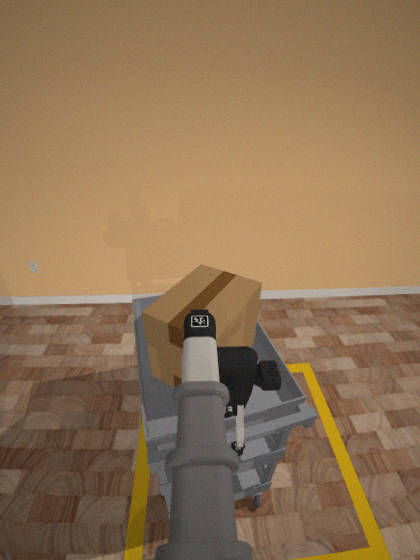

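Scene clock: 220.83 s.
r1.base_odometry: x=+2.308 y=-0.996 heading=-1.306 (m, m, rad; r1's odometry frame)
r1.turned_by_wheels: +0.000 (rad since the last result)
r1.turned_by_imu: -0.002 (rad since the last result)
r1.base_tilt: forward=+0.4 right=+0.2 (deg)
r1.lidar_m: 0.67 1.15 1.64 2.04 2.17 3.01 - 3.72 2.81 2.71 1.54 0.41
r1.base_status: done
r1.joint_positions: lift_m=+0.800 arm_m=+0.074 wrist_yaw_rad=-0.692 wrist_pitch_rad=+0.002 wrist_roll_rad=-0.011 gripper_m=-0.029
r1.joint_status: all done
r1.on_its_own: wrist_yaw_rad is at rest, and its effort (-24) is outside its rest range (-13 to +13)
r1.motor_effort: lift_m=+16(16) arm_m=+3(9) wrist_yaw_rad=-24(33) wrist_pitch_rad=-5(6) wrist_roll_rad=+1(3) gripper_m=-19(22) wheel_0=+3(5) wheel_1=-2(10) wheel_2=+1(4) (%)
r1.hand_pose: x=+0.4118 y=-0.2513 z=+0.9777 quat_wxyz=(+0.941, -0.005, +0.003, -0.339) (m; r1's base frame)
r1.wrist_depth_mm: 345 306 271 236 224 - - / 347 306 274 237 225 - - / 351 307 274 239 227 1983 - / 353 310 276 240 228 1921 - / 357 314 279 213 229 1921 - / 362 315 182 183 181 1921 - / 364 303 287 109 229 1921 -
r2.base_odometry: x=+4.226 y=-2.790 heading=-0.679 (m, m, rad; r2's odometry frame)
r2.turned_by_wheels: -0.001 (rad since the last result)
r2.turned_by_imu: +0.000 (rad since the last result)
r2.base_tilt: forward=+0.3 right=+0.4 (deg)
r2.lidar_m: 0.39 0.40 2.49 2.39 0.96 0.78 1.03 0.77 0.91 2.33 2.45 0.49
r2.base_status: not commanded
r2.joint_positions: lift_m=+0.955 arm_m=+0.297 wrist_yaw_rad=+0.000 wrist_pitch_rad=+1.570 wrist_roll_rad=+1.600 gripper_m=+0.110
r2.joint_status: all done
r2.motor_effort: lift_m=+21(35) arm_m=+5(5) wrist_yaw_rad=+0(34) wrist_pitch_rad=+0(14) wrist_roll_rad=+1(37) gripper_m=+1(33) wheel_0=+2(9) wheel_1=+2(7) wheel_2=+0(3) (%)
r2.hand_pose: x=+0.4682 y=-0.0874 z=+0.8446 quat_wxyz=(+0.493, +0.507, +0.493, -0.507) (m; r2's base frame)
r2.wrist_depth_mm: 245 274 243 1098 1078 1098 1078 / 278 277 278 206 1078 1060 1060 / 278 277 277 206 1078 1025 1078 / 276 276 276 206 1060 842 854 / 277 276 274 281 1060 842 842 / 243 276 204 525 204 854 842 / 202 229 274 148 1060 1042 1042
pictures: none
No camera images: the call's "cameras" was empty. Leave "cameras" out to get every camera's image.

Scene clock: 222.97 s.
r1.base_odometry: x=+2.212 y=-1.022 heading=-1.306 (m, m, rad; r1's odometry frame)
r1.turned_by_wheels: +0.001 (rad since the last result)
r1.turned_by_imu: +0.000 (rad since the last result)
r1.base_tilt: forward=+0.4 right=+0.2 (deg)
r1.lidar_m: 0.63 1.17 1.63 2.14 2.25 3.16 - 3.58 2.69 2.61 1.50 0.46
r1.base_status: done
r1.joint_positions: lift_m=+0.800 arm_m=+0.115 wrist_yaw_rad=-0.685 wrist_pitch_rad=+0.002 wrist_roll_rad=-0.011 gripper_m=-0.029
r1.joint_status: all done
r1.on_its_own: wrist_yaw_rad is at rest, and its effort (-44) is outside its rest range (-13 to +13)
r1.motor_effort: lift_m=+16(16) arm_m=+2(7) wrist_yaw_rad=-44(45) wrist_pitch_rad=-5(6) wrist_roll_rad=+0(1) gripper_m=-20(15) wheel_0=+6(5) wheel_1=-3(5) wheel_2=+5(5) (%)
r1.hand_pose: x=+0.4538 y=-0.2502 z=+0.9777 quat_wxyz=(+0.942, -0.005, +0.003, -0.336) (m; r1's base frame)
r1.wrist_depth_mm: 304 281 259 238 231 1863 - / 304 281 262 237 232 1808 - / 306 282 264 239 234 1808 - / 309 285 265 240 234 1863 - / 310 286 266 241 233 1808 - / 314 289 183 185 228 1808 - / 315 282 272 109 233 1756 -
r2.base_odometry: x=+4.226 y=-2.790 heading=-0.679 (m, m, rad; r2's odometry frame)
r2.turned_by_wheels: +0.000 (rad since the last result)
r2.turned_by_imu: +0.001 (rad since the last result)
r2.base_tilt: forward=+0.1 right=+0.7 (deg)
r2.lidar_m: 0.38 0.39 2.49 2.38 0.97 0.79 0.99 0.76 0.90 2.32 2.43 0.46
r2.base_status: not commanded
r2.joint_positions: lift_m=+1.080 arm_m=+0.297 wrist_yaw_rad=+0.000 wrist_pitch_rad=+1.570 wrist_roll_rad=+1.600 gripper_m=+0.110
r2.joint_status: all done
r2.motor_effort: lift_m=+24(27) arm_m=+5(5) wrist_yaw_rad=+0(1) wrist_pitch_rad=+1(0) wrist_roll_rad=+0(1) gripper_m=-1(5) wheel_0=+2(2) wheel_1=+2(3) wheel_2=-1(0) (%)
r2.hand_pose: x=+0.4682 y=-0.0874 z=+0.9694 quat_wxyz=(+0.493, +0.507, +0.493, -0.507) (m; r2's base frame)
r2.wrist_depth_mm: 1205 1182 1205 1182 1182 1205 1205 / 1205 379 397 1205 1205 1182 1205 / 402 399 402 1160 1205 1160 1160 / 402 404 402 699 1182 976 1160 / 314 399 399 384 1205 976 1160 / 243 289 216 394 216 960 1205 / 202 230 399 148 1160 1182 1182
pictures: none
No camera images: the call's "cameras" was empty. Leave "cameras" out to get every camera's image.

Scene clock: 226.30 s.
r1.base_odometry: x=+2.082 y=-1.058 heading=-1.305 (m, m, rad; r1's odometry frame)
r1.turned_by_wheels: +0.000 (rad since the last result)
r1.turned_by_imu: -0.001 (rad since the last result)
r1.base_tilt: forward=+0.4 right=+0.2 (deg)
r1.lidar_m: 0.68 1.14 1.64 2.28 2.40 3.33 - 3.39 2.55 2.46 1.51 0.56
r1.base_status: done
r1.joint_positions: lift_m=+0.800 arm_m=+0.209 wrist_yaw_rad=-0.694 wrist_pitch_rad=+0.002 wrist_roll_rad=-0.011 gripper_m=-0.029
r1.joint_status: all done
r1.on_its_own: wrist_yaw_rad is at rest, and its effort (-15) is outside its rest range (-13 to +13)
r1.motor_effort: lift_m=+16(16) arm_m=+3(4) wrist_yaw_rad=-15(45) wrist_pitch_rad=-5(4) wrist_roll_rad=+1(2) gripper_m=-20(20) wheel_0=+4(9) wheel_1=-3(4) wheel_2=+3(4) (%)
r1.hand_pose: x=+0.5461 y=-0.2518 z=+0.9778 quat_wxyz=(+0.940, -0.005, +0.003, -0.340) (m; r1's base frame)
r1.wrist_depth_mm: 252 250 246 243 1255 1708 1921 / 253 251 247 244 1255 1661 - / 254 251 248 245 244 1661 1983 / 255 252 248 246 244 1618 - / 255 253 249 216 246 1661 - / 256 255 182 182 180 1708 - / 257 253 252 109 247 1618 1921
r2.base_odometry: x=+4.603 y=-2.323 heading=-0.678 (m, m, rad; r2's odometry frame)
r2.turned_by_wheels: +0.000 (rad since the last result)
r2.turned_by_imu: +0.001 (rad since the last result)
r2.base_tilt: forward=+0.3 right=+0.5 (deg)
r2.lidar_m: 2.13 2.21 1.86 1.77 0.99 0.71 0.65 0.79 1.21 2.39 0.59 0.64
r2.base_status: done
r2.joint_positions: lift_m=+1.080 arm_m=+0.032 wrist_yaw_rad=+0.000 wrist_pitch_rad=+1.570 wrist_roll_rad=+1.600 gripper_m=+0.110
r2.joint_status: all done
r2.motor_effort: lift_m=+24(25) arm_m=-9(10) wrist_yaw_rad=+2(1) wrist_pitch_rad=+1(1) wrist_roll_rad=+1(0) gripper_m=-5(0) wheel_0=+1(7) wheel_1=+1(8) wheel_2=+0(1) (%)
r2.hand_pose: x=+0.2027 y=-0.0874 z=+0.9694 quat_wxyz=(+0.493, +0.507, +0.493, -0.507) (m; r2's base frame)
r2.wrist_depth_mm: 723 723 1229 1229 1205 1182 1182 / 741 1060 1118 1182 1182 1160 1205 / 1060 1205 1205 1182 1205 1229 1205 / 1229 1205 1205 1205 976 1182 1182 / 1205 1182 1182 1182 976 1205 788 / 1182 1182 216 1182 216 1205 1160 / 1205 1182 1182 148 1160 1205 1182
pictures: r1_head_camera, r2_head_camera
Images, in order (width x height): r1_head_camera 420x560, r2_head_camera 420x560.

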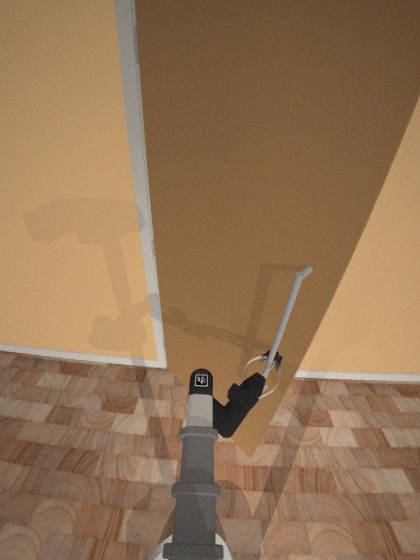

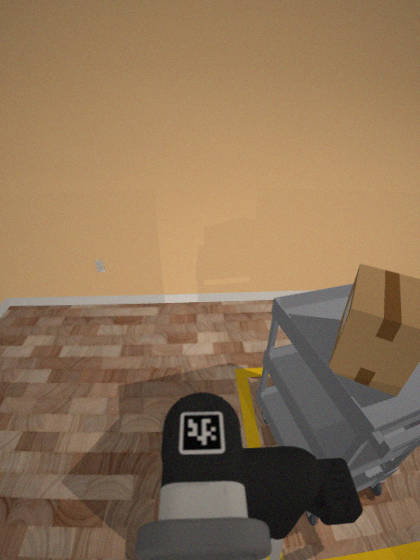

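Request:
execute_actions:
  actions:
    - {"r2":{"base":{"translate_m":1.05},"joints":{"lift_m":1.2}},"r1":{"base":{"strafe_m":-0.13},"joints":{"arm_m":0.33},"pace":"slow"}}
  cameras: ["r2_head_right_camera"]

Request:
execute_actions:
  actions:
    - {"r2":{"base":{"strafe_m":-0.1},"pace":"slow"},"r1":{"base":{"strafe_m":-0.065},"joints":{"arm_m":0.44},"pace":"slow"}}
  cameras: ["r2_head_right_camera"]

Scene clock: 232.23 s.
r1.base_odometry: x=+1.957 y=-1.092 heading=-1.304 (m, m, rad; r1's odometry frame)
r1.turned_by_wheels: +0.001 (rad since the last result)
r1.turned_by_imu: +0.000 (rad since the last result)
r1.base_tilt: forward=+0.4 right=+0.2 (deg)
r1.lidar_m: 0.72 1.08 1.60 2.41 2.53 3.53 - 3.21 2.41 2.35 1.53 0.67
r1.base_status: done
r1.joint_positions: lift_m=+0.800 arm_m=+0.330 wrist_yaw_rad=-0.686 wrist_pitch_rad=+0.002 wrist_roll_rad=-0.011 gripper_m=-0.029
r1.joint_status: all done
r1.on_its_own: wrist_yaw_rad is at rest, and its effort (-40) is outside its rest range (-13 to +13)
r1.motor_effort: lift_m=+16(16) arm_m=+3(5) wrist_yaw_rad=-40(41) wrist_pitch_rad=-4(5) wrist_roll_rad=+0(1) gripper_m=-20(19) wheel_0=+8(9) wheel_1=+1(6) wheel_2=+7(8) (%)
r1.hand_pose: x=+0.6683 y=-0.2503 z=+0.9778 quat_wxyz=(+0.942, -0.005, +0.003, -0.336) (m; r1's base frame)
r1.wrist_depth_mm: 224 231 238 250 1008 1366 1863 / 224 232 238 250 1008 1366 1863 / 224 232 239 251 991 1308 1808 / 225 233 239 251 976 1308 1808 / 225 233 241 250 991 1336 1808 / 225 232 180 183 256 1308 1808 / 226 193 240 109 960 1336 1808
r2.base_odometry: x=+5.421 y=-2.982 heading=-0.678 (m, m, rad; r2's odometry frame)
r2.turned_by_wheels: +0.000 (rad since the last result)
r2.turned_by_imu: +0.001 (rad since the last result)
r2.base_tilt: forward=+0.2 right=+0.7 (deg)
r2.lidar_m: 1.07 1.11 1.49 1.80 1.89 1.82 1.72 0.58 0.33 0.30 1.59 1.14
r2.base_status: done
r2.joint_positions: lift_m=+1.199 arm_m=+0.032 wrist_yaw_rad=+0.000 wrist_pitch_rad=+1.570 wrist_roll_rad=+1.600 gripper_m=+0.110
r2.joint_status: all done
r2.motor_effort: lift_m=+25(26) arm_m=-9(9) wrist_yaw_rad=+1(0) wrist_pitch_rad=+2(1) wrist_roll_rad=+0(0) gripper_m=+2(3) wheel_0=+1(7) wheel_1=+0(4) wheel_2=+1(7) (%)
r2.hand_pose: x=+0.2027 y=-0.0874 z=+1.0887 quat_wxyz=(+0.493, +0.507, +0.493, -0.507) (m; r2's base frame)
r2.wrist_depth_mm: 1229 1366 1336 1336 854 521 517 / 1281 1366 1366 1308 842 798 842 / 1229 1336 1336 1308 1336 1336 1308 / 1229 1308 1308 1336 1098 1308 1308 / 1205 1308 1308 1281 1078 1336 854 / 1205 1308 216 1336 216 1281 1281 / 1182 1308 1281 148 1255 1308 1281
pictures: r2_head_right_camera
Images, in order (width x height): r2_head_right_camera 420x672.

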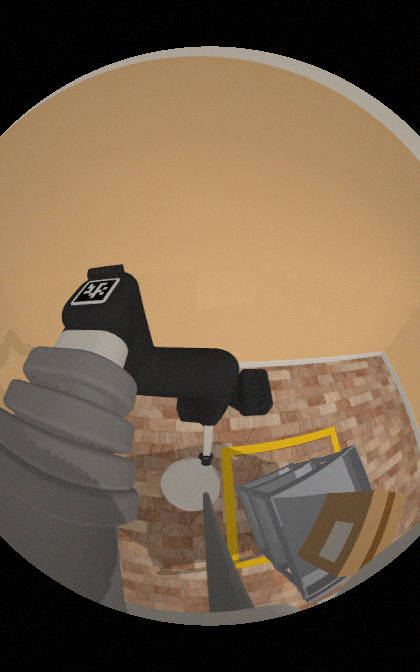

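Scene clock: 234.60 s.
r1.base_odometry: x=+1.894 y=-1.109 heading=-1.303 (m, m, rad; r1's odometry frame)
r1.turned_by_wheels: +0.001 (rad since the last result)
r1.turned_by_imu: +0.002 (rad since the last result)
r1.base_tilt: forward=+0.3 right=+0.2 (deg)
r1.lidar_m: 0.83 1.08 1.62 2.48 2.60 3.67 - 3.10 2.33 2.26 1.51 0.76
r1.base_status: done
r1.joint_positions: lift_m=+0.800 arm_m=+0.439 wrist_yaw_rad=-0.692 wrist_pitch_rad=+0.002 wrist_roll_rad=-0.011 gripper_m=-0.029
r1.joint_status: all done
r1.on_its_own: wrist_yaw_rad is at rest, and its effort (-25) is outside its rest range (-13 to +13)
r1.motor_effort: lift_m=+16(16) arm_m=+4(6) wrist_yaw_rad=-25(61) wrist_pitch_rad=-3(5) wrist_roll_rad=+0(1) gripper_m=-18(19) wheel_0=+8(18) wheel_1=+0(5) wheel_2=+11(13) (%)
r1.hand_pose: x=+0.7766 y=-0.2513 z=+0.9779 quat_wxyz=(+0.941, -0.005, +0.003, -0.339) (m; r1's base frame)
r1.wrist_depth_mm: 205 219 231 256 831 1138 1661 / 205 220 230 256 820 1138 1661 / 205 220 235 255 820 1098 1661 / 206 220 235 256 820 1118 1661 / 206 220 234 255 809 1078 1661 / 206 217 182 185 741 1098 1576 / 206 213 232 109 809 1098 1576
r2.base_odometry: x=+5.358 y=-3.060 heading=-0.678 (m, m, rad; r2's odometry frame)
r2.turned_by_wheels: +0.000 (rad since the last result)
r2.turned_by_imu: +0.001 (rad since the last result)
r2.base_tilt: forward=+0.1 right=+0.5 (deg)
r2.lidar_m: 1.08 1.11 1.49 1.90 1.97 1.81 1.72 0.38 0.25 0.25 1.59 1.13
r2.base_status: done
r2.joint_positions: lift_m=+1.199 arm_m=+0.032 wrist_yaw_rad=+0.000 wrist_pitch_rad=+1.570 wrist_roll_rad=+1.600 gripper_m=+0.110
r2.joint_status: not commanded
r2.motor_effort: lift_m=+25(24) arm_m=-9(9) wrist_yaw_rad=+0(1) wrist_pitch_rad=+2(1) wrist_roll_rad=+0(0) gripper_m=-3(2) wheel_0=+2(7) wheel_1=-2(5) wheel_2=+1(0) (%)
r2.hand_pose: x=+0.2027 y=-0.0874 z=+1.0887 quat_wxyz=(+0.493, +0.507, +0.493, -0.507) (m; r2's base frame)
r2.wrist_depth_mm: 1229 1308 1336 1336 842 521 517 / 1255 1308 1336 1366 842 517 521 / 1229 1281 1366 1336 1078 554 1281 / 1255 1336 1281 1336 1078 1281 1336 / 1229 1308 1308 1308 1098 1281 842 / 1205 1308 216 1308 216 1308 1308 / 1182 1336 1308 148 1308 1308 1308
pictures: r2_head_right_camera
Images, in order (width x height): r2_head_right_camera 420x672.

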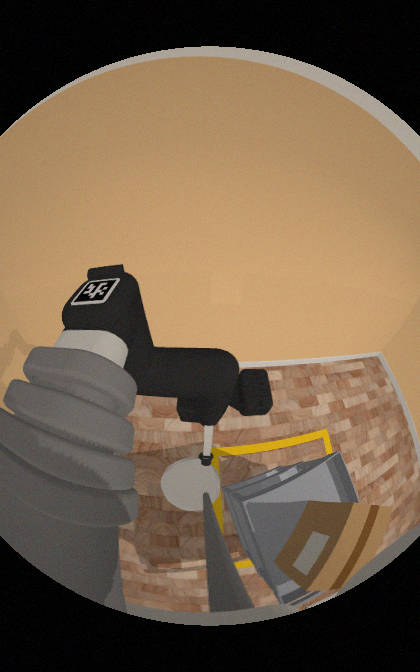

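Request:
execute_actions:
  actions:
    - {"r2":{"base":{"strafe_m":-0.07},"pace":"slow"},"r1":{"base":{"strafe_m":-0.035},"joints":{"arm_m":0.548},"pace":"slow"}}
  cameras: []

Request:
execute_actions:
  actions:
    - {"r2":{"base":{"strafe_m":0.6}},"r1":{"base":{"translate_m":0.12},"pace":"slow"}}
  cameras: ["r1_head_camera"]

Request:
execute_actions:
  actions:
    - {"r2":{"base":{"rotate_rad":-1.9},"joints":{"lift_m":0.5}},"r1":{"joints":{"gripper_m":0.13},"pace":"slow"}}
  cameras: ["r1_head_camera","r2_head_camera"]

Scene clock: 237.70 s.
r1.base_odometry: x=+1.860 y=-1.119 heading=-1.302 (m, m, rad; r1's odometry frame)
r1.turned_by_wheels: +0.000 (rad since the last result)
r1.turned_by_imu: -0.001 (rad since the last result)
r1.base_tilt: forward=+0.4 right=+0.2 (deg)
r1.lidar_m: 0.85 1.11 1.64 2.52 2.65 3.75 - 3.07 2.30 2.23 1.50 0.87
r1.base_status: done
r1.joint_positions: lift_m=+0.800 arm_m=+0.547 wrist_yaw_rad=-0.701 wrist_pitch_rad=+0.002 wrist_roll_rad=-0.011 gripper_m=-0.029
r1.joint_status: all done
r1.motor_effort: lift_m=+16(16) arm_m=+5(4) wrist_yaw_rad=+3(40) wrist_pitch_rad=-3(3) wrist_roll_rad=-2(3) gripper_m=-21(18) wheel_0=+0(14) wheel_1=-1(5) wheel_2=+2(11) (%)
r1.hand_pose: x=+0.8820 y=-0.2529 z=+0.9779 quat_wxyz=(+0.939, -0.005, +0.003, -0.343) (m; r1's base frame)
r1.wrist_depth_mm: 189 209 229 262 668 931 1397 / 190 209 229 262 668 904 1336 / 190 208 233 262 661 917 1430 / 190 208 232 263 661 891 1397 / 190 209 231 213 647 878 1366 / 190 207 183 183 181 891 1308 / 189 198 224 109 647 891 1336
r2.base_odometry: x=+5.315 y=-3.114 heading=-0.677 (m, m, rad; r2's odometry frame)
r2.turned_by_wheels: +0.001 (rad since the last result)
r2.turned_by_imu: +0.002 (rad since the last result)
r2.base_tilt: forward=+0.2 right=+0.5 (deg)
r2.lidar_m: 1.08 1.11 1.50 1.98 2.05 1.80 1.73 0.35 0.25 0.25 1.60 1.12
r2.base_status: done
r2.joint_positions: lift_m=+1.199 arm_m=+0.032 wrist_yaw_rad=+0.000 wrist_pitch_rad=+1.570 wrist_roll_rad=+1.600 gripper_m=+0.110
r2.joint_status: not commanded
r2.motor_effort: lift_m=+25(25) arm_m=-9(9) wrist_yaw_rad=+2(1) wrist_pitch_rad=+0(1) wrist_roll_rad=+1(1) gripper_m=+3(1) wheel_0=+7(10) wheel_1=-7(9) wheel_2=+14(13) (%)
r2.hand_pose: x=+0.2027 y=-0.0874 z=+1.0887 quat_wxyz=(+0.493, +0.507, +0.493, -0.507) (m; r2's base frame)
r2.wrist_depth_mm: 1255 1366 1308 1366 842 525 521 / 1229 1308 1336 1336 842 525 521 / 1255 1308 1336 1336 866 525 517 / 1229 1336 1336 1308 1098 1308 1308 / 1229 1308 1308 1336 1098 1281 842 / 1205 1308 216 1308 216 1308 1255 / 1182 1308 1308 148 1336 1281 1308
pictures: none
No camera images: the call's "cameras" was empty. Leave "cameras" out to get every camera's image.

Scene clock: 241.03 s.
r1.base_odometry: x=+1.892 y=-1.234 heading=-1.306 (m, m, rad; r1's odometry frame)
r1.turned_by_wheels: -0.004 (rad since the last result)
r1.turned_by_imu: -0.010 (rad since the last result)
r1.base_tilt: forward=+0.3 right=+0.2 (deg)
r1.lidar_m: 0.91 0.99 1.43 2.51 2.64 3.66 - 3.10 2.33 2.25 1.34 0.85
r1.base_status: done
r1.joint_positions: lift_m=+0.800 arm_m=+0.547 wrist_yaw_rad=-0.712 wrist_pitch_rad=+0.003 wrist_roll_rad=-0.012 gripper_m=-0.029
r1.joint_status: not commanded
r1.on_its_own: wrist_yaw_rad is at rest, and its effort (+31) is outside its rest range (-13 to +13)
r1.motor_effort: lift_m=+16(16) arm_m=+5(6) wrist_yaw_rad=+31(34) wrist_pitch_rad=-5(6) wrist_roll_rad=+1(1) gripper_m=-18(20) wheel_0=-19(20) wheel_1=-7(7) wheel_2=-19(18) (%)
r1.hand_pose: x=+0.8793 y=-0.2546 z=+0.9777 quat_wxyz=(+0.937, -0.005, +0.003, -0.348) (m; r1's base frame)
r1.wrist_depth_mm: 168 190 220 242 484 699 1138 / 168 191 220 241 484 691 1098 / 168 191 220 241 480 676 1098 / 168 190 220 240 480 668 1118 / 167 190 220 203 480 668 1042 / 167 189 183 182 183 676 1060 / 167 178 208 109 496 668 1060
r2.base_odometry: x=+5.691 y=-2.646 heading=-0.677 (m, m, rad; r2's odometry frame)
r2.turned_by_wheels: +0.000 (rad since the last result)
r2.turned_by_imu: +0.001 (rad since the last result)
r2.base_tilt: forward=+0.0 right=+0.7 (deg)
r2.lidar_m: 1.06 1.10 1.46 1.36 1.43 1.82 1.73 1.79 0.85 0.79 1.57 1.12
r2.base_status: done
r2.joint_positions: lift_m=+1.199 arm_m=+0.032 wrist_yaw_rad=+0.000 wrist_pitch_rad=+1.570 wrist_roll_rad=+1.600 gripper_m=+0.110
r2.joint_status: not commanded
r2.motor_effort: lift_m=+25(24) arm_m=-9(9) wrist_yaw_rad=+1(2) wrist_pitch_rad=+2(1) wrist_roll_rad=+0(1) gripper_m=-2(1) wheel_0=-1(6) wheel_1=+0(8) wheel_2=+1(12) (%)
r2.hand_pose: x=+0.2027 y=-0.0874 z=+1.0887 quat_wxyz=(+0.493, +0.507, +0.493, -0.507) (m; r2's base frame)
r2.wrist_depth_mm: 1229 1308 1336 1308 1336 1336 1336 / 1229 1336 1336 1308 1308 1336 1308 / 1205 1308 1308 1336 1308 1308 1308 / 1229 1336 1281 1281 1118 1308 1308 / 1205 1308 1281 1281 1098 1281 866 / 1182 1308 217 1336 216 1308 1308 / 1182 1308 1336 148 1308 1281 1308
pictures: r1_head_camera
Images, in order (width x height): r1_head_camera 420x560.

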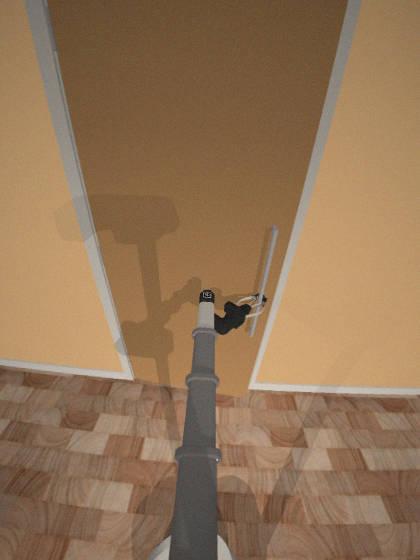

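Scene clock: 246.83 s.
r1.base_odometry: x=+1.892 y=-1.234 heading=-1.303 (m, m, rad; r1's odometry frame)
r1.turned_by_wheels: +0.003 (rad since the last result)
r1.turned_by_imu: +0.001 (rad since the last result)
r1.base_tilt: forward=+0.3 right=+0.2 (deg)
r1.lidar_m: 0.96 1.01 1.46 2.51 2.65 3.71 - 3.09 2.31 2.23 1.34 0.94
r1.base_status: not commanded
r1.joint_positions: lift_m=+0.800 arm_m=+0.547 wrist_yaw_rad=-0.700 wrist_pitch_rad=+0.003 wrist_roll_rad=-0.012 gripper_m=+0.130
r1.joint_status: all done
r1.motor_effort: lift_m=+16(16) arm_m=+5(5) wrist_yaw_rad=-2(36) wrist_pitch_rad=-5(6) wrist_roll_rad=+2(1) gripper_m=+0(19) wheel_0=-4(19) wheel_1=-2(7) wheel_2=-2(20) (%)
r1.hand_pose: x=+0.8823 y=-0.2528 z=+0.9777 quat_wxyz=(+0.939, -0.005, +0.003, -0.343) (m; r1's base frame)
r1.wrist_depth_mm: 224 256 294 353 462 640 976 / 224 256 294 353 462 634 960 / 223 256 294 355 459 627 946 / 222 255 294 353 455 627 931 / 223 249 293 355 427 621 946 / 221 205 283 349 421 621 931 / 220 251 283 109 469 621 931
r2.base_odometry: x=+5.691 y=-2.646 heading=-2.577 (m, m, rad; r2's odometry frame)
r2.turned_by_wheels: -1.900 (rad since the last result)
r2.turned_by_imu: -1.948 (rad since the last result)
r2.base_tilt: forward=+0.3 right=+0.4 (deg)
r2.lidar_m: 0.80 0.78 1.32 1.07 1.06 1.20 1.38 1.36 1.50 1.72 1.72 1.09
r2.base_status: done
r2.joint_positions: lift_m=+0.500 arm_m=+0.032 wrist_yaw_rad=+0.000 wrist_pitch_rad=+1.570 wrist_roll_rad=+1.600 gripper_m=+0.110
r2.joint_status: all done
r2.motor_effort: lift_m=+17(23) arm_m=-9(9) wrist_yaw_rad=+1(2) wrist_pitch_rad=+1(1) wrist_roll_rad=+1(0) gripper_m=-1(1) wheel_0=+1(3) wheel_1=+1(4) wheel_2=+0(3) (%)
r2.hand_pose: x=+0.2027 y=-0.0874 z=+0.3901 quat_wxyz=(+0.493, +0.507, +0.493, -0.507) (m; r2's base frame)
r2.wrist_depth_mm: 621 621 615 615 621 621 615 / 621 621 615 615 621 621 603 / 615 615 615 615 615 615 615 / 627 621 627 621 402 402 399 / 621 621 609 621 399 399 397 / 609 615 216 473 216 397 397 / 627 615 615 148 399 394 394
pictures: r1_head_camera, r2_head_camera
Images, in order (width x height): r1_head_camera 420x560, r2_head_camera 420x560.

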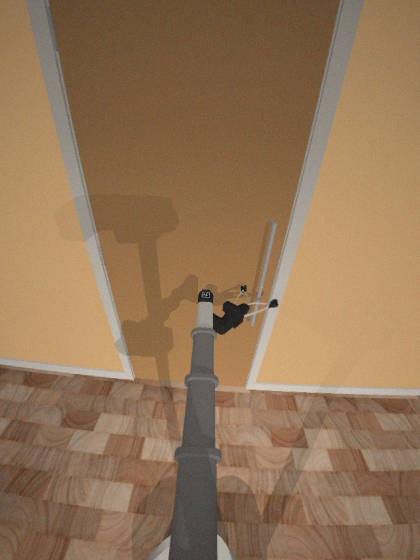

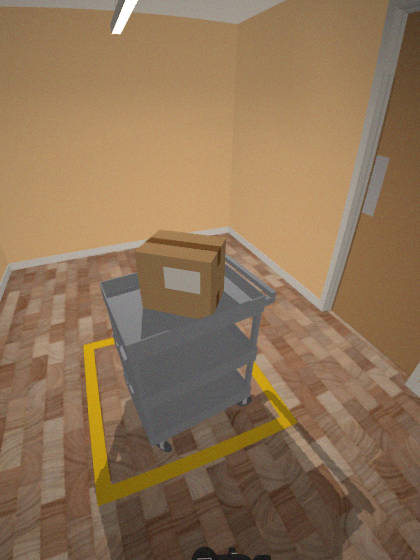

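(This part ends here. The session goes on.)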